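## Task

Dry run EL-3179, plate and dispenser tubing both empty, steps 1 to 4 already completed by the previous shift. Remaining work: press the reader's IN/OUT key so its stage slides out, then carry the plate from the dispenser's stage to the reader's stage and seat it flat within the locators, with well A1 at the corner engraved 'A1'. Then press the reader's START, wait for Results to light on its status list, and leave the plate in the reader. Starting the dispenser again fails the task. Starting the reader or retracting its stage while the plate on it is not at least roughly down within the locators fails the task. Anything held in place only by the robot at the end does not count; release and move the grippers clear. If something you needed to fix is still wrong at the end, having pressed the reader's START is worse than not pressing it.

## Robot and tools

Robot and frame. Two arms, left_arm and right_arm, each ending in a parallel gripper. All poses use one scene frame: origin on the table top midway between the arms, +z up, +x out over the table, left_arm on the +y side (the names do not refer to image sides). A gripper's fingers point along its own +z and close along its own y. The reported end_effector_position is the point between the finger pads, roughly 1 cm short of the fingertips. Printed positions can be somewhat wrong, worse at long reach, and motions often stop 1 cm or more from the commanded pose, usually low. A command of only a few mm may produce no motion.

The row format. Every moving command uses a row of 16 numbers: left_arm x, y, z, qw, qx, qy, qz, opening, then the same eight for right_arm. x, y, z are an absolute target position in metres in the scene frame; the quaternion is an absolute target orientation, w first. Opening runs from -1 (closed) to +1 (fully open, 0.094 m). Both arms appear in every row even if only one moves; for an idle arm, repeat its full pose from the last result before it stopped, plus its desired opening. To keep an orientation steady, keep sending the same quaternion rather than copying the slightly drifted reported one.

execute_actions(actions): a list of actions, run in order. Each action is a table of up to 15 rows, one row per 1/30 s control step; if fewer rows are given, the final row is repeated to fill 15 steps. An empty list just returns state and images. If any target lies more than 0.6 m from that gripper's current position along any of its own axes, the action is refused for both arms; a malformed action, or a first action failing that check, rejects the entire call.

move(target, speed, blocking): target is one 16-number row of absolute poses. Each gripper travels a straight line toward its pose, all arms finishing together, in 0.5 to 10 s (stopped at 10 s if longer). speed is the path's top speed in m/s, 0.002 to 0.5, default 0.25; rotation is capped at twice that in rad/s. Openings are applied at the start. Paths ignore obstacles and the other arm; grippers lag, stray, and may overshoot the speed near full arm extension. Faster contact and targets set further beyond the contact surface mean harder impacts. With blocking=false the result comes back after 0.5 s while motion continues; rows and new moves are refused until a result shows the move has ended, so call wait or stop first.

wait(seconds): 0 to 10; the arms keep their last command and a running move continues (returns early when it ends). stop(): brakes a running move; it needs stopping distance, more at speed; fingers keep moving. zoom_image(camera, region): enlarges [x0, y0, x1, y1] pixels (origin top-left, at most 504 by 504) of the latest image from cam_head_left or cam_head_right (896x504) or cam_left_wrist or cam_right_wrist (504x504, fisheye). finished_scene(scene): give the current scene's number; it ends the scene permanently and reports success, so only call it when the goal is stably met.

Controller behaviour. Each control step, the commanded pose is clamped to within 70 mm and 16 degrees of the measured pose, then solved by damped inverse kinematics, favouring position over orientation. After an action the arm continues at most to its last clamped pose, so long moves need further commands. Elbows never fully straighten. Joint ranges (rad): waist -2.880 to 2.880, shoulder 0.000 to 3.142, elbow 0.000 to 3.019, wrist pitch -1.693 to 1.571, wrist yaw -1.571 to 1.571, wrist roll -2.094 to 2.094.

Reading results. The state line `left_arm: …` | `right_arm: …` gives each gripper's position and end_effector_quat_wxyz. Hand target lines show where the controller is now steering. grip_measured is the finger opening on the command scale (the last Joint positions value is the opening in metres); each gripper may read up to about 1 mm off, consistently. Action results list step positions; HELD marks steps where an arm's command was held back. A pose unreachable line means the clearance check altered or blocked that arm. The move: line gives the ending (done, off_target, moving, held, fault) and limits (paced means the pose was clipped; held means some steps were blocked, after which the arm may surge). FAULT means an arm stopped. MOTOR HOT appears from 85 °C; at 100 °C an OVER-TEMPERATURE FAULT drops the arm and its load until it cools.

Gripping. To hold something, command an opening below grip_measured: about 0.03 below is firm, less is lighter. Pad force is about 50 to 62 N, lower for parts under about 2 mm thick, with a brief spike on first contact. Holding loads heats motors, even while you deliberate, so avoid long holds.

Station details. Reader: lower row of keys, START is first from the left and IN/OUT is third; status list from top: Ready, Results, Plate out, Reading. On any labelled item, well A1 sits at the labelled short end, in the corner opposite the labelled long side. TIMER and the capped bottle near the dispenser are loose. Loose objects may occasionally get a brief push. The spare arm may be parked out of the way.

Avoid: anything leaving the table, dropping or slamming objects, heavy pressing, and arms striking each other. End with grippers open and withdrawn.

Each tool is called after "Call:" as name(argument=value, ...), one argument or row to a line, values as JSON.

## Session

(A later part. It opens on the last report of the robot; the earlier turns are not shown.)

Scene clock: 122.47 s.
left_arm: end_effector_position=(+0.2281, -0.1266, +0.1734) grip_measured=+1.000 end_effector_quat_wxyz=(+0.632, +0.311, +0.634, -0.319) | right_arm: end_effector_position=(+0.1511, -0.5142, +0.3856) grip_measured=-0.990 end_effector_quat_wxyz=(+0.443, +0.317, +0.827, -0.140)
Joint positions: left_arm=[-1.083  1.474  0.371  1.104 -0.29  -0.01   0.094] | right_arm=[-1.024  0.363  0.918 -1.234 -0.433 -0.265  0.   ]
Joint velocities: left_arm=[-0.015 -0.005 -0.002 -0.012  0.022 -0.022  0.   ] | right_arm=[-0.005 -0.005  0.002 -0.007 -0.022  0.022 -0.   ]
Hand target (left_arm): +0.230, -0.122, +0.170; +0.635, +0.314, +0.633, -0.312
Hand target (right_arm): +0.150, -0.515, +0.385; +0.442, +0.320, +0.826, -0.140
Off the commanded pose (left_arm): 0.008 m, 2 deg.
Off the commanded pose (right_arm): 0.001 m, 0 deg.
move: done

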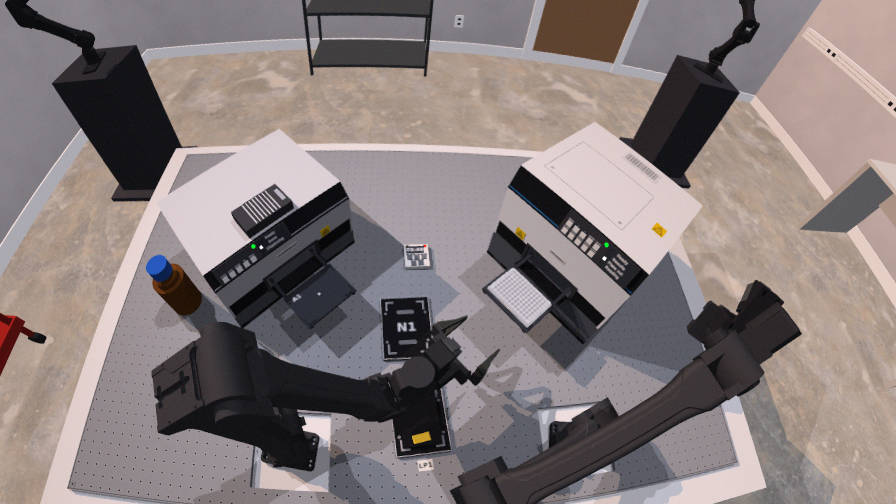

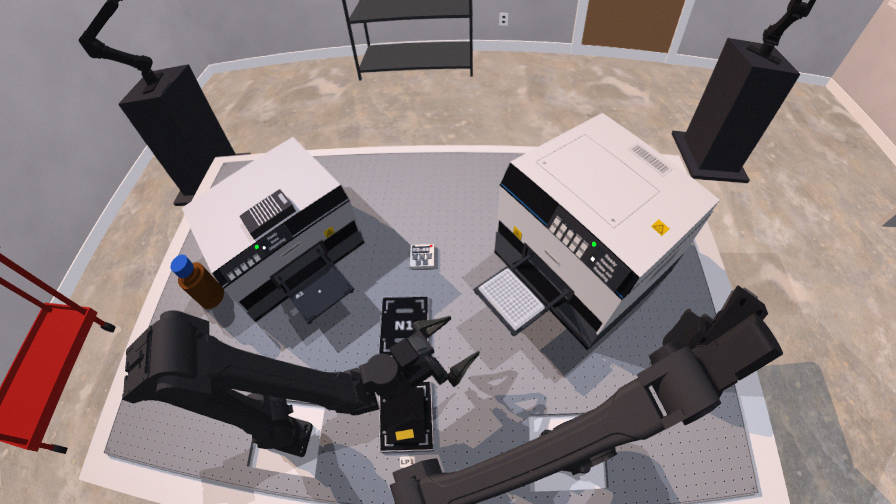

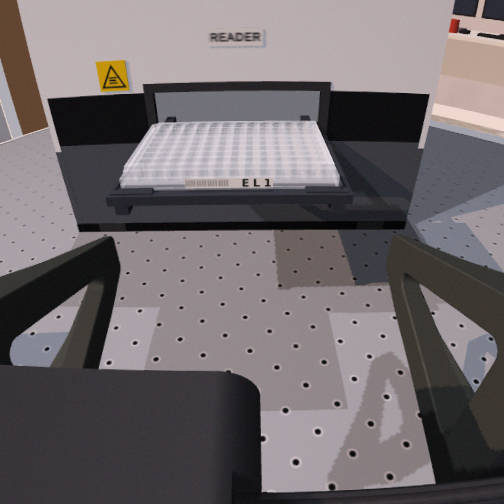

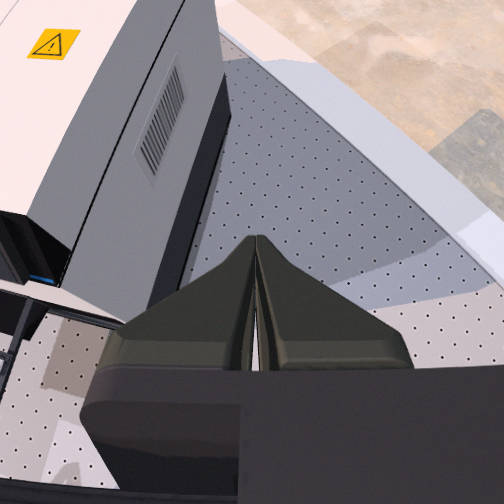

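Call:
move(
  target=[0.27,-0.15,0.31,0.5,0.35,0.75,-0.24,-1,0.15,-0.515,0.385,0.442,0.32,0.826,-0.14,-1],
)

Call:
move(
  target=[0.385,-0.28,0.33,0.417,0.382,0.801,-0.199,-1,0.15,-0.515,0.385,0.442,0.32,0.826,-0.14,-1],
  speed=0.2,
)

Scene clock: 128.17 s.
left_arm: end_effector_position=(+0.2610, -0.1400, +0.2867) grip_measured=-0.992 end_effector_quat_wxyz=(+0.493, +0.361, +0.757, -0.230) | right_arm: end_effector_position=(+0.1511, -0.5142, +0.3856) grip_measured=-0.990 end_effector_quat_wxyz=(+0.443, +0.317, +0.827, -0.140)
Joint positions: left_arm=[-1.011  1.091  0.8   -0.142 -0.237 -0.1    0.   ] | right_arm=[-1.024  0.363  0.918 -1.234 -0.433 -0.265  0.   ]
Joint velocities: left_arm=[ 0.005 -0.005  0.007  0.012  0.037  0.007 -0.   ] | right_arm=[ 0.005 -0.005 -0.012 -0.012 -0.051 -0.022 -0.   ]
Hand target (left_arm): +0.269, -0.148, +0.311; +0.502, +0.348, +0.754, -0.241
Hand target (right_arm): +0.150, -0.515, +0.385; +0.442, +0.320, +0.826, -0.140
Off the commanded pose (left_arm): 0.027 m, 2 deg.
Off the commanded pose (right_arm): 0.001 m, 0 deg.
move: off_target (left_arm)

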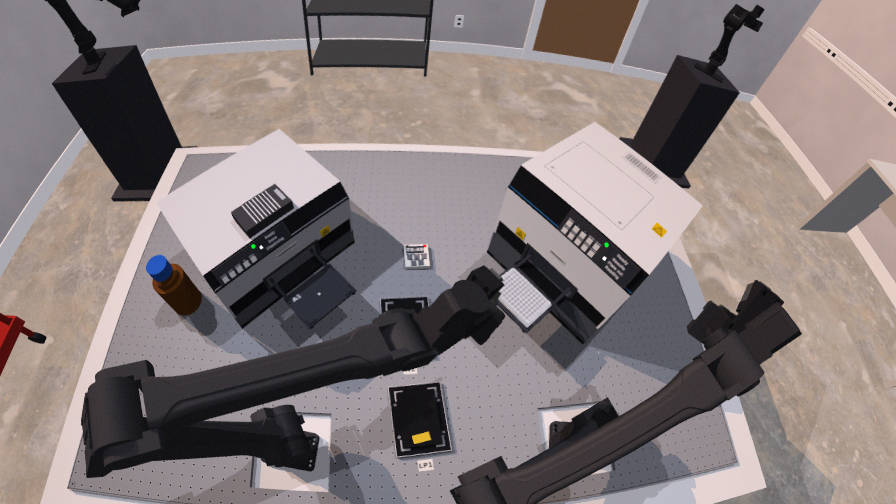

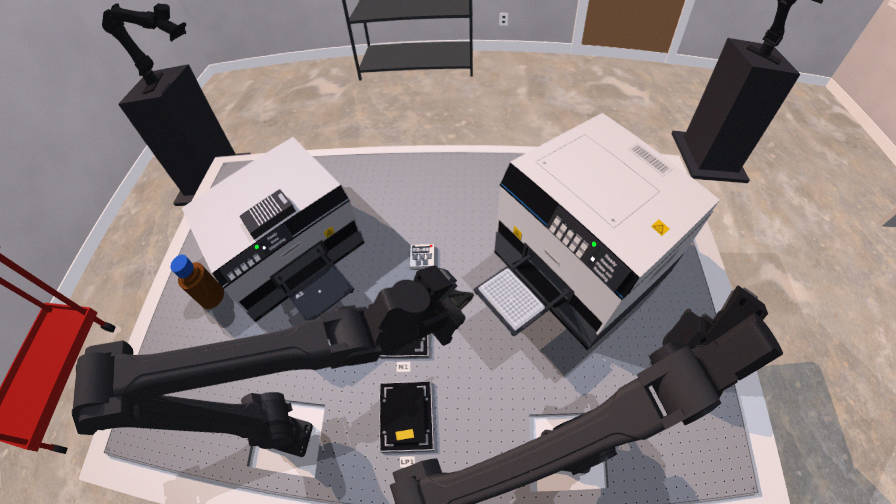

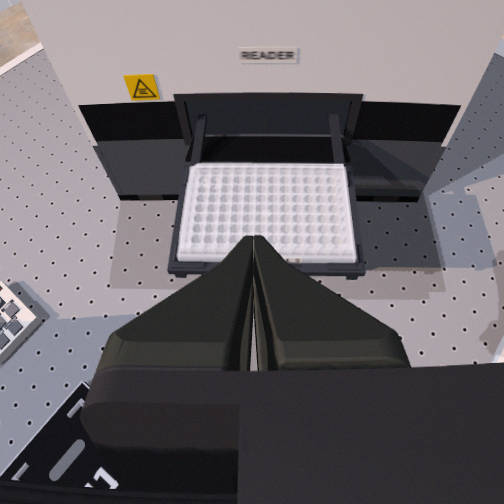

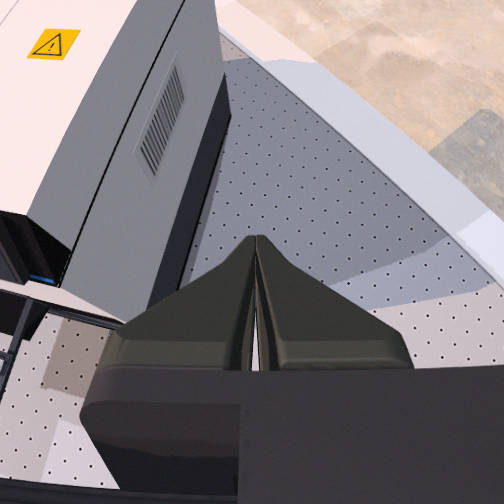

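Scene clock: 129.63 s.
left_arm: end_effector_position=(+0.3726, -0.2695, +0.3051) grip_measured=-0.992 end_effector_quat_wxyz=(+0.404, +0.382, +0.809, -0.192) | right_arm: end_effector_position=(+0.1511, -0.5142, +0.3856) grip_measured=-0.990 end_effector_quat_wxyz=(+0.443, +0.317, +0.827, -0.140)
Joint positions: left_arm=[-0.91   1.569  1.422 -0.503 -0.124 -0.097  0.   ] | right_arm=[-1.024  0.363  0.918 -1.234 -0.433 -0.265  0.   ]
Joint velocities: left_arm=[ 0.005  0.005 -0.012 -0.007  0.007 -0.022  0.   ] | right_arm=[ 0.015 -0.015  0.007  0.012  0.007  0.037 -0.   ]
Hand target (left_arm): +0.383, -0.279, +0.330; +0.418, +0.380, +0.801, -0.199
Hand target (right_arm): +0.150, -0.515, +0.385; +0.442, +0.320, +0.826, -0.140
Off the commanded pose (left_arm): 0.030 m, 2 deg.
Off the commanded pose (right_arm): 0.001 m, 0 deg.
move: off_target (left_arm)

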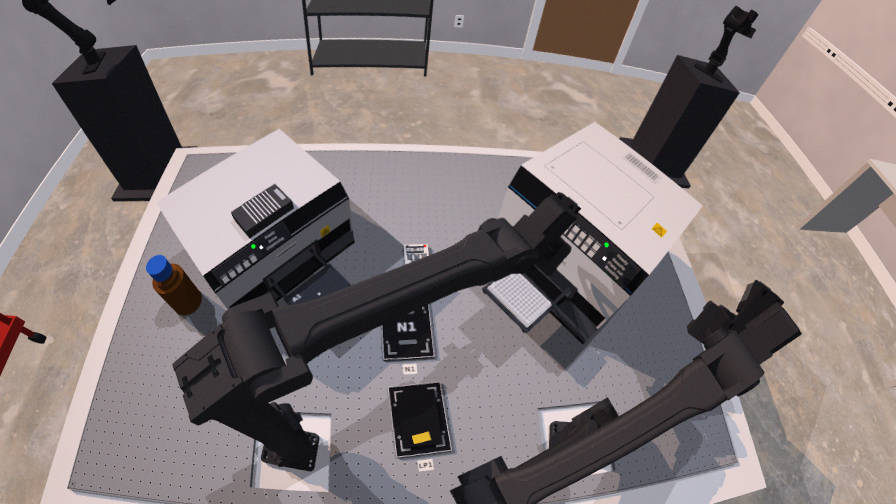

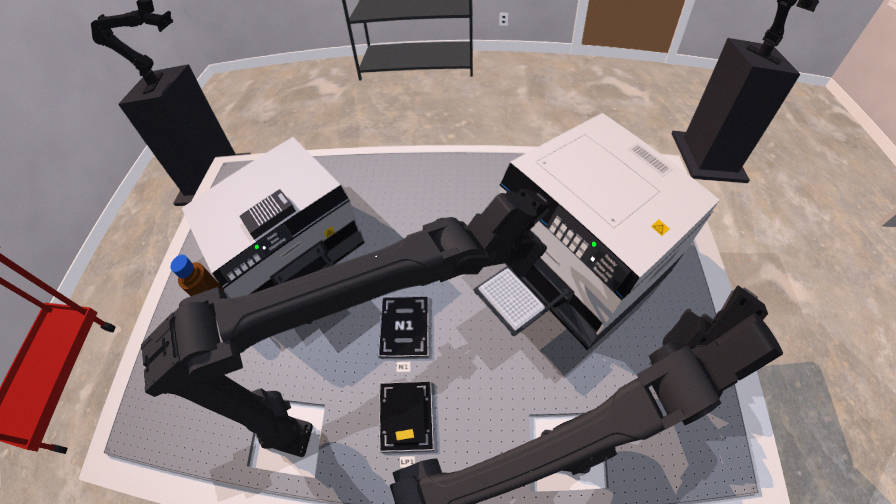

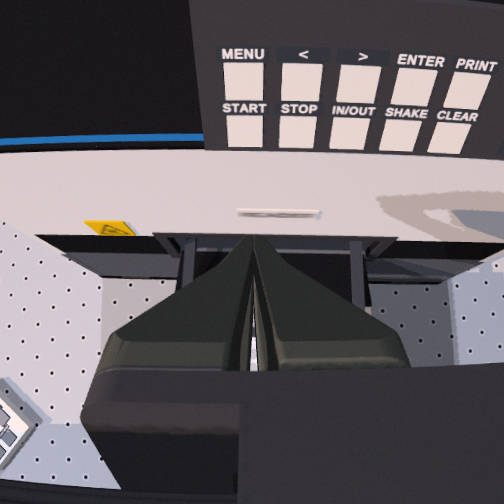

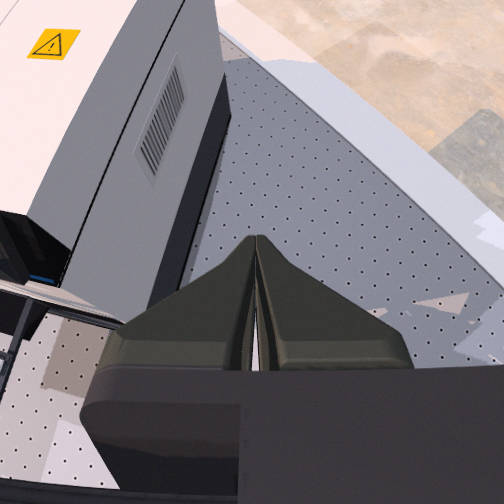

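Call:
move(
  target=[0.407,-0.302,0.34,0.417,0.382,0.801,-0.199,-1,0.15,-0.515,0.385,0.442,0.32,0.826,-0.14,-1],
  speed=0.08,
)

Scene clock: 133.77 s.
left_arm: end_effector_position=(+0.3931, -0.2904, +0.3232) grip_measured=-0.992 end_effector_quat_wxyz=(+0.407, +0.383, +0.806, -0.196) | right_arm: end_effector_position=(+0.1511, -0.5142, +0.3856) grip_measured=-0.990 end_effector_quat_wxyz=(+0.443, +0.317, +0.827, -0.140)
Joint positions: left_arm=[-0.896  1.633  1.541 -0.545 -0.109 -0.085  0.   ] | right_arm=[-1.024  0.363  0.918 -1.234 -0.433 -0.265  0.   ]
Joint velocities: left_arm=[-0.024  0.005 -0.017 -0.037  0.007  0.037  0.   ] | right_arm=[-0.005 -0.005 -0.002 -0.002 -0.066 -0.007  0.001]
Hand target (left_arm): +0.406, -0.301, +0.340; +0.417, +0.382, +0.800, -0.199
Hand target (right_arm): +0.150, -0.515, +0.385; +0.442, +0.320, +0.826, -0.140
Off the commanded pose (left_arm): 0.025 m, 1 deg.
Off the commanded pose (right_arm): 0.001 m, 0 deg.
move: off_target (left_arm)

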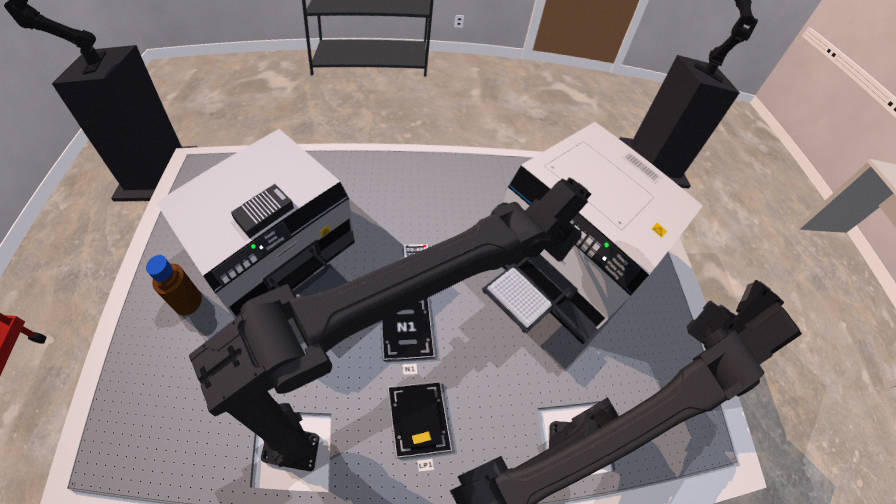

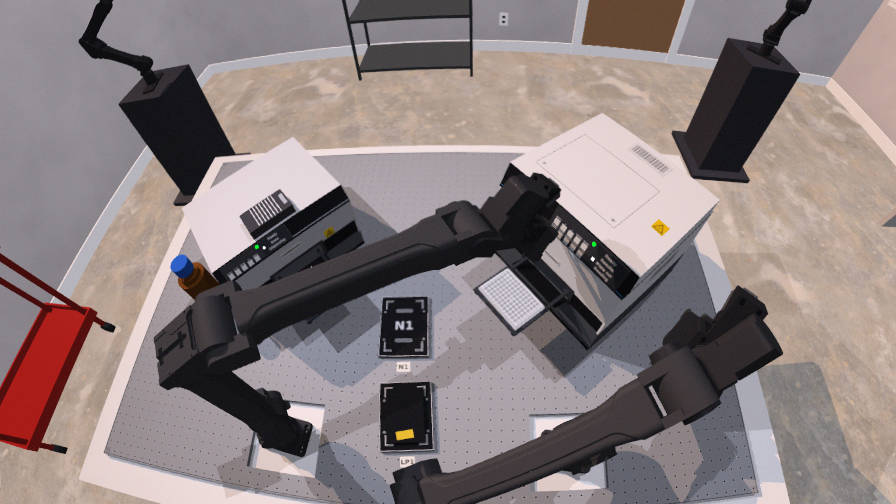

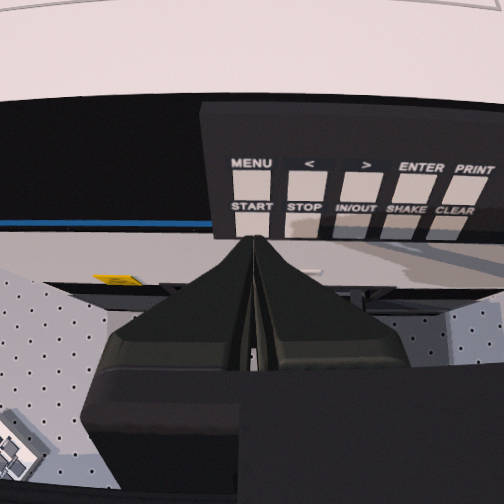

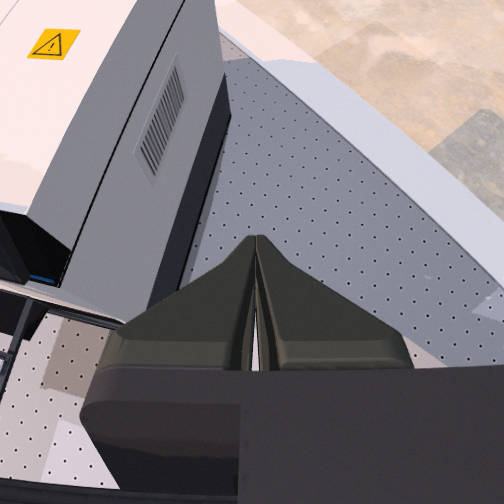

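Call:
move(
  target=[0.408,-0.303,0.298,0.407,0.383,0.806,-0.196,-1,0.15,-0.515,0.385,0.442,0.32,0.826,-0.14,-1],
  speed=0.04,
)

Scene clock: 136.33 s.
left_arm: end_effector_position=(+0.3978, -0.2998, +0.3077) grip_measured=-0.992 end_effector_quat_wxyz=(+0.406, +0.384, +0.805, -0.198) | right_arm: end_effector_position=(+0.1511, -0.5142, +0.3856) grip_measured=-0.990 end_effector_quat_wxyz=(+0.443, +0.317, +0.827, -0.140)
Joint positions: left_arm=[-0.896  1.665  1.541 -0.513 -0.104 -0.085  0.   ] | right_arm=[-1.024  0.363  0.918 -1.234 -0.433 -0.265  0.   ]
Joint velocities: left_arm=[-0.005 -0.005 -0.012 -0.012  0.066 -0.051  0.   ] | right_arm=[-0.005  0.005 -0.002 -0.002  0.022  0.051 -0.   ]
Hand target (left_arm): +0.408, -0.303, +0.298; +0.407, +0.383, +0.806, -0.196
Hand target (right_arm): +0.150, -0.515, +0.385; +0.442, +0.320, +0.826, -0.140
Off the commanded pose (left_arm): 0.014 m, 0 deg.
Off the commanded pose (right_arm): 0.001 m, 0 deg.
move: off_target (left_arm)

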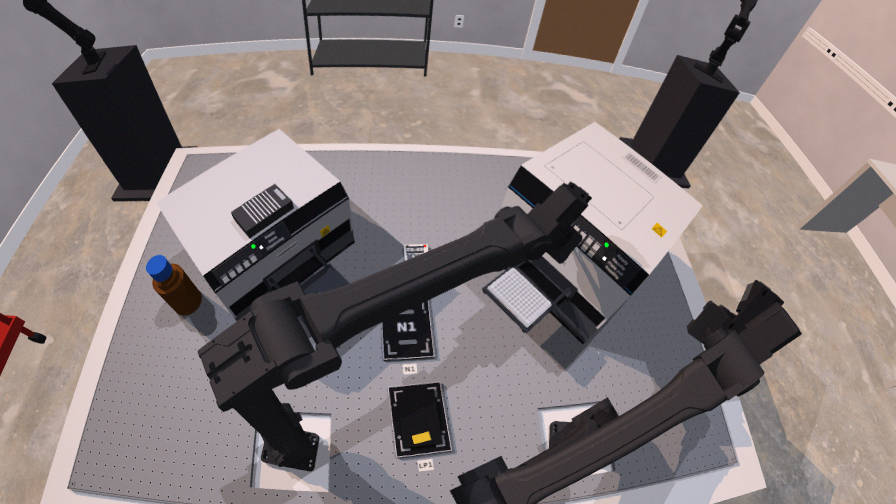

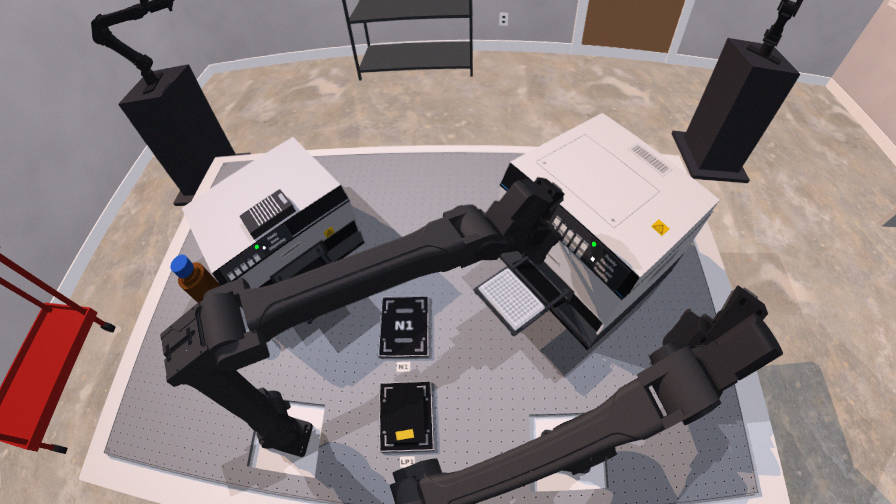

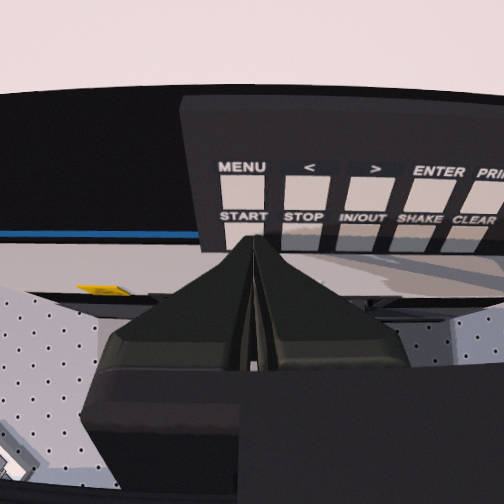

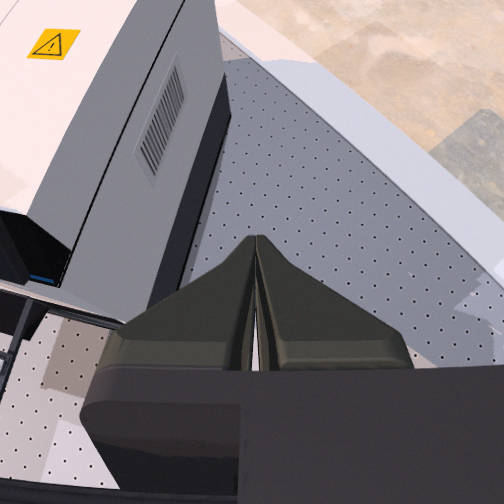

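Call:
move(
  target=[0.415,-0.307,0.288,0.407,0.383,0.806,-0.196,-1,0.15,-0.515,0.385,0.442,0.32,0.826,-0.14,-1],
  speed=0.04,
)

Scene clock: 138.97 s.
left_arm: end_effector_position=(+0.3993, -0.3013, +0.3100) grip_measured=-0.992 end_effector_quat_wxyz=(+0.410, +0.383, +0.803, -0.203) | right_arm: end_effector_position=(+0.1511, -0.5142, +0.3856) grip_measured=-0.990 end_effector_quat_wxyz=(+0.443, +0.317, +0.827, -0.140)
Joint positions: left_arm=[-0.894  1.666  1.541 -0.5   -0.097 -0.085  0.   ] | right_arm=[-1.024  0.363  0.918 -1.234 -0.433 -0.265  0.   ]
Joint velocities: left_arm=[-0.005 -0.005  0.007 -0.007 -0.022 -0.022  0.001] | right_arm=[-0.005 -0.005  0.002 -0.002 -0.066  0.037  0.002]
Hand target (left_arm): +0.414, -0.306, +0.288; +0.407, +0.383, +0.806, -0.196
Hand target (right_arm): +0.150, -0.515, +0.385; +0.442, +0.320, +0.826, -0.140
Off the commanded pose (left_arm): 0.028 m, 1 deg.
Off the commanded pose (right_arm): 0.001 m, 0 deg.
move: off_target (left_arm)

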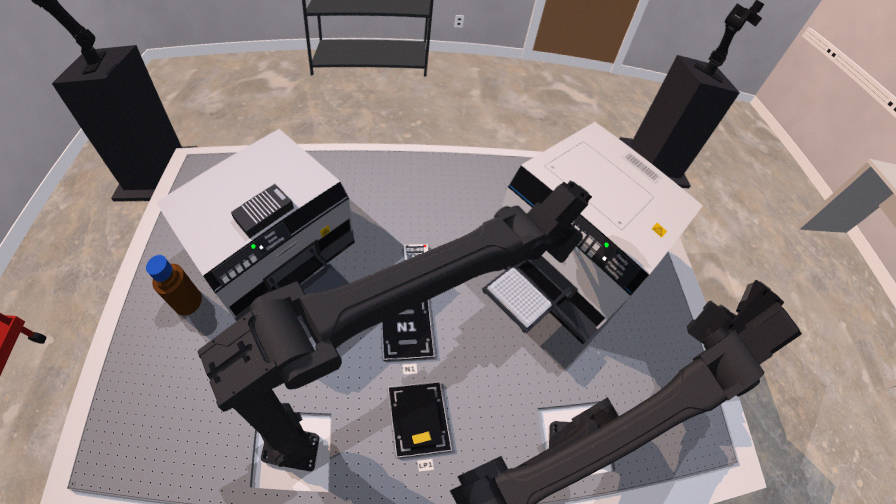

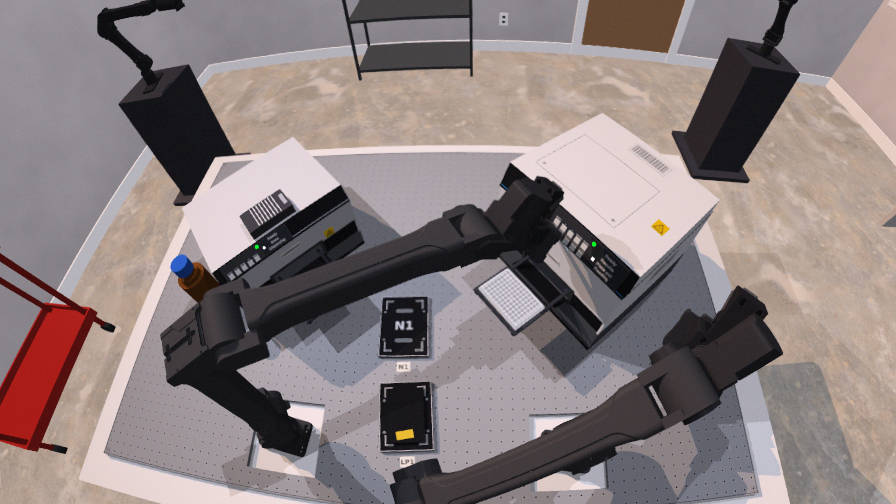

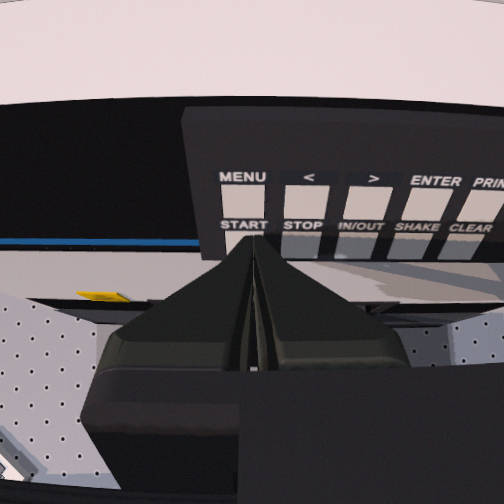

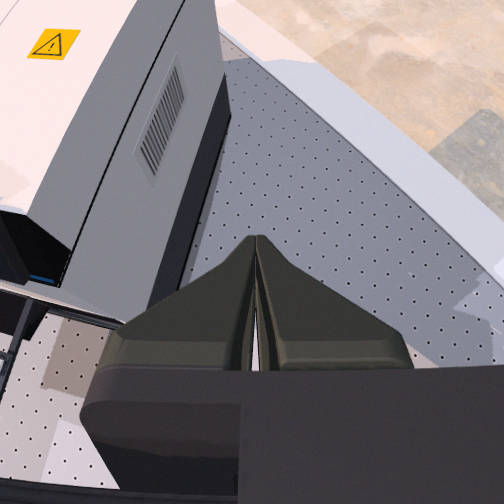

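Call:
move(
  target=[0.405,-0.288,0.325,0.407,0.383,0.806,-0.196,-1,0.15,-0.515,0.385,0.442,0.32,0.826,-0.14,-1],
  speed=0.04,
)

Scene clock: 141.23 s.
left_arm: end_effector_position=(+0.4005, -0.2913, +0.3121) grip_measured=-0.992 end_effector_quat_wxyz=(+0.402, +0.382, +0.809, -0.196) | right_arm: end_effector_position=(+0.1511, -0.5142, +0.3856) grip_measured=-0.990 end_effector_quat_wxyz=(+0.443, +0.317, +0.827, -0.140)
Joint positions: left_arm=[-0.885  1.652  1.541 -0.537 -0.097 -0.085  0.   ] | right_arm=[-1.024  0.363  0.918 -1.234 -0.433 -0.265  0.   ]
Joint velocities: left_arm=[-0.005 -0.015  0.007  0.007  0.022  0.007  0.001] | right_arm=[-0.015 -0.005 -0.002 -0.002  0.051  0.095 -0.   ]
Hand target (left_arm): +0.405, -0.288, +0.325; +0.407, +0.383, +0.806, -0.196
Hand target (right_arm): +0.150, -0.515, +0.385; +0.442, +0.320, +0.826, -0.140
Off the commanded pose (left_arm): 0.014 m, 1 deg.
Off the commanded pose (right_arm): 0.001 m, 0 deg.
move: off_target (left_arm)

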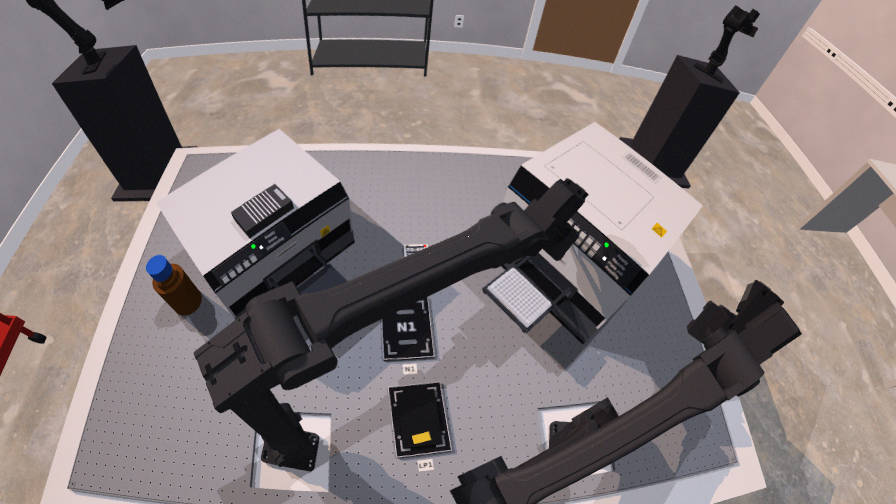

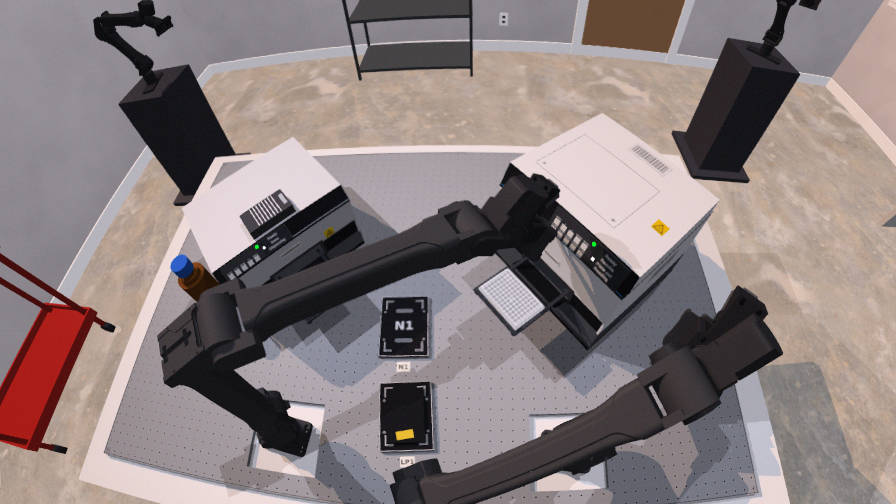

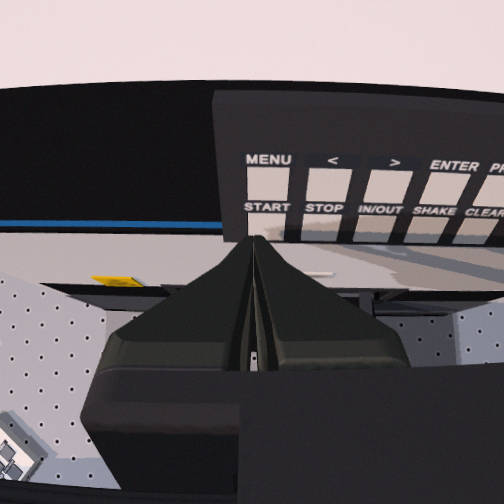

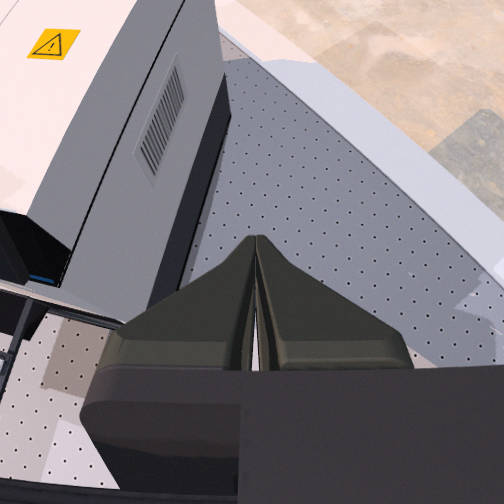

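Call:
move(
  target=[0.3965,-0.2965,0.314,0.405,0.396,0.799,-0.202,-1,0.15,-0.515,0.385,0.442,0.32,0.826,-0.14,-1],
  speed=0.03,
)

Scene clock: 145.03 s.
left_arm: end_effector_position=(+0.3985, -0.2927, +0.3120) grip_measured=-0.992 end_effector_quat_wxyz=(+0.400, +0.390, +0.805, -0.199) | right_arm: end_effector_position=(+0.1511, -0.5142, +0.3856) grip_measured=-0.990 end_effector_quat_wxyz=(+0.443, +0.317, +0.827, -0.140)
Joint positions: left_arm=[-0.885  1.652  1.541 -0.537 -0.083 -0.073  0.   ] | right_arm=[-1.024  0.363  0.918 -1.234 -0.433 -0.265  0.   ]
Joint velocities: left_arm=[-0.015 -0.015 -0.007  0.007 -0.081 -0.037 -0.   ] | right_arm=[ 0.005 -0.015  0.012  0.007 -0.037 -0.007  0.   ]
Hand target (left_arm): +0.396, -0.296, +0.314; +0.405, +0.396, +0.799, -0.202
Hand target (right_arm): +0.150, -0.515, +0.385; +0.442, +0.320, +0.826, -0.140
Off the commanded pose (left_arm): 0.005 m, 1 deg.
Off the commanded pose (right_arm): 0.001 m, 0 deg.
move: done

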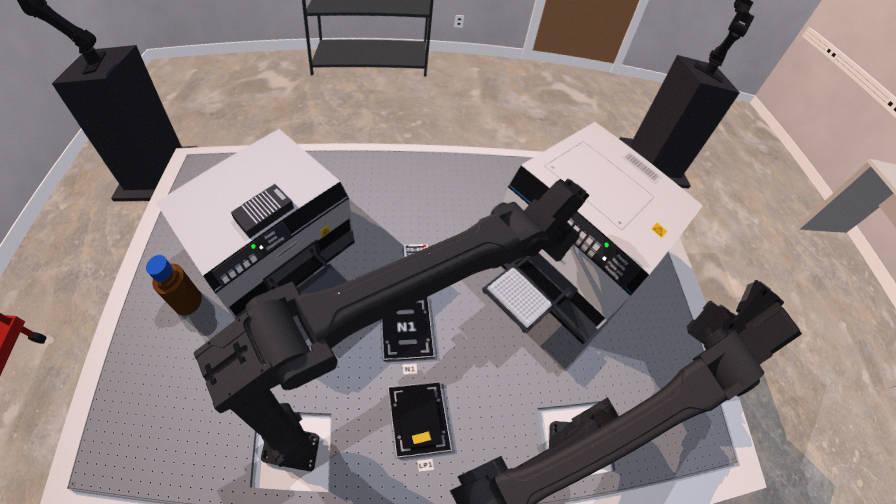

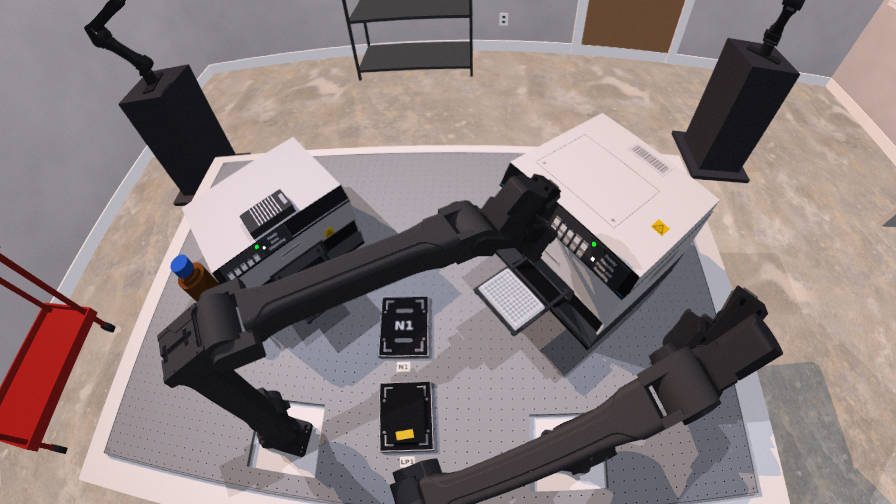

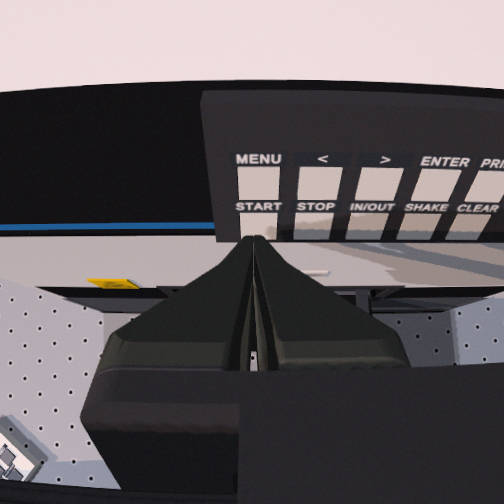

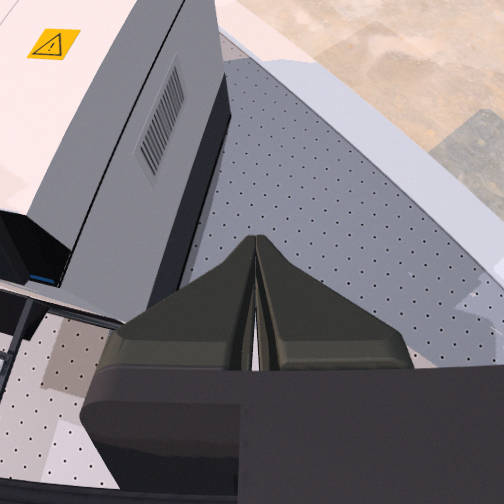

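Call:
move(
  target=[0.410,-0.314,0.285,0.402,0.397,0.800,-0.201,-1,0.15,-0.515,0.385,0.442,0.32,0.826,-0.14,-1],
  speed=0.04,
)

Scene clock: 147.03 s.
left_arm: end_effector_position=(+0.4017, -0.2990, +0.3074) grip_measured=-0.992 end_effector_quat_wxyz=(+0.405, +0.390, +0.802, -0.203) | right_arm: end_effector_position=(+0.1511, -0.5142, +0.3856) grip_measured=-0.990 end_effector_quat_wxyz=(+0.443, +0.317, +0.827, -0.140)
Joint positions: left_arm=[-0.885  1.667  1.541 -0.507 -0.079 -0.07   0.   ] | right_arm=[-1.024  0.363  0.918 -1.234 -0.433 -0.265  0.   ]
Joint velocities: left_arm=[-0.024 -0.015 -0.007  0.002  0.007  0.095  0.   ] | right_arm=[-0.015 -0.005  0.012  0.002 -0.007 -0.081 -0.001]
Hand target (left_arm): +0.409, -0.313, +0.285; +0.402, +0.397, +0.800, -0.201
Hand target (right_arm): +0.150, -0.515, +0.385; +0.442, +0.320, +0.826, -0.140
Off the commanded pose (left_arm): 0.028 m, 1 deg.
Off the commanded pose (right_arm): 0.001 m, 0 deg.
move: off_target (left_arm)

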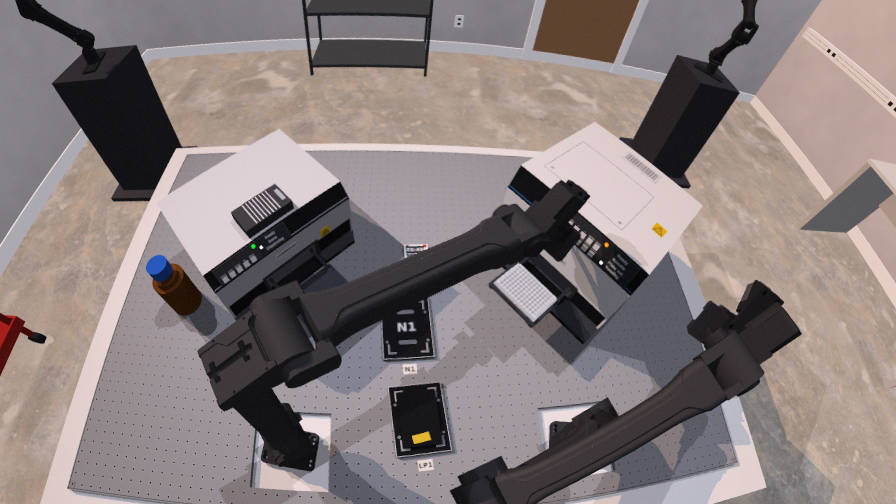

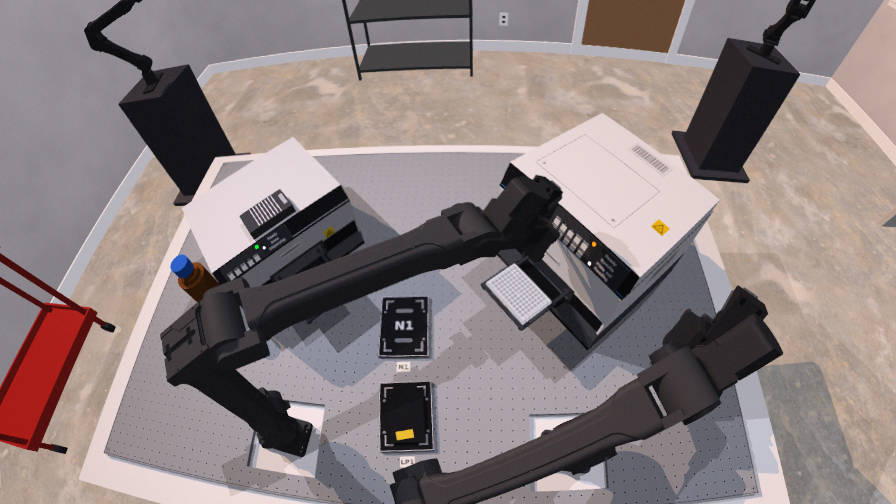

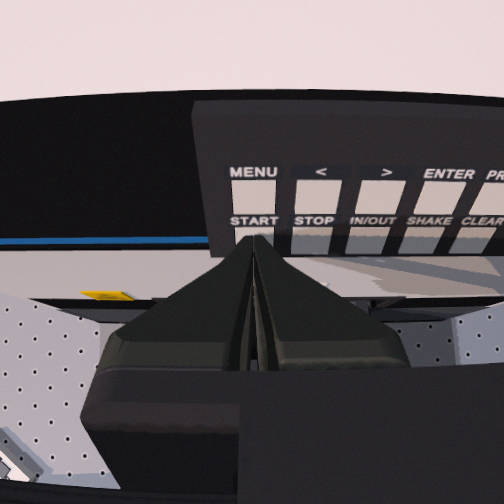

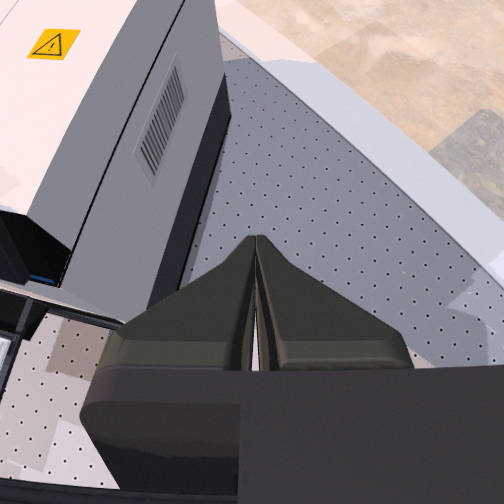

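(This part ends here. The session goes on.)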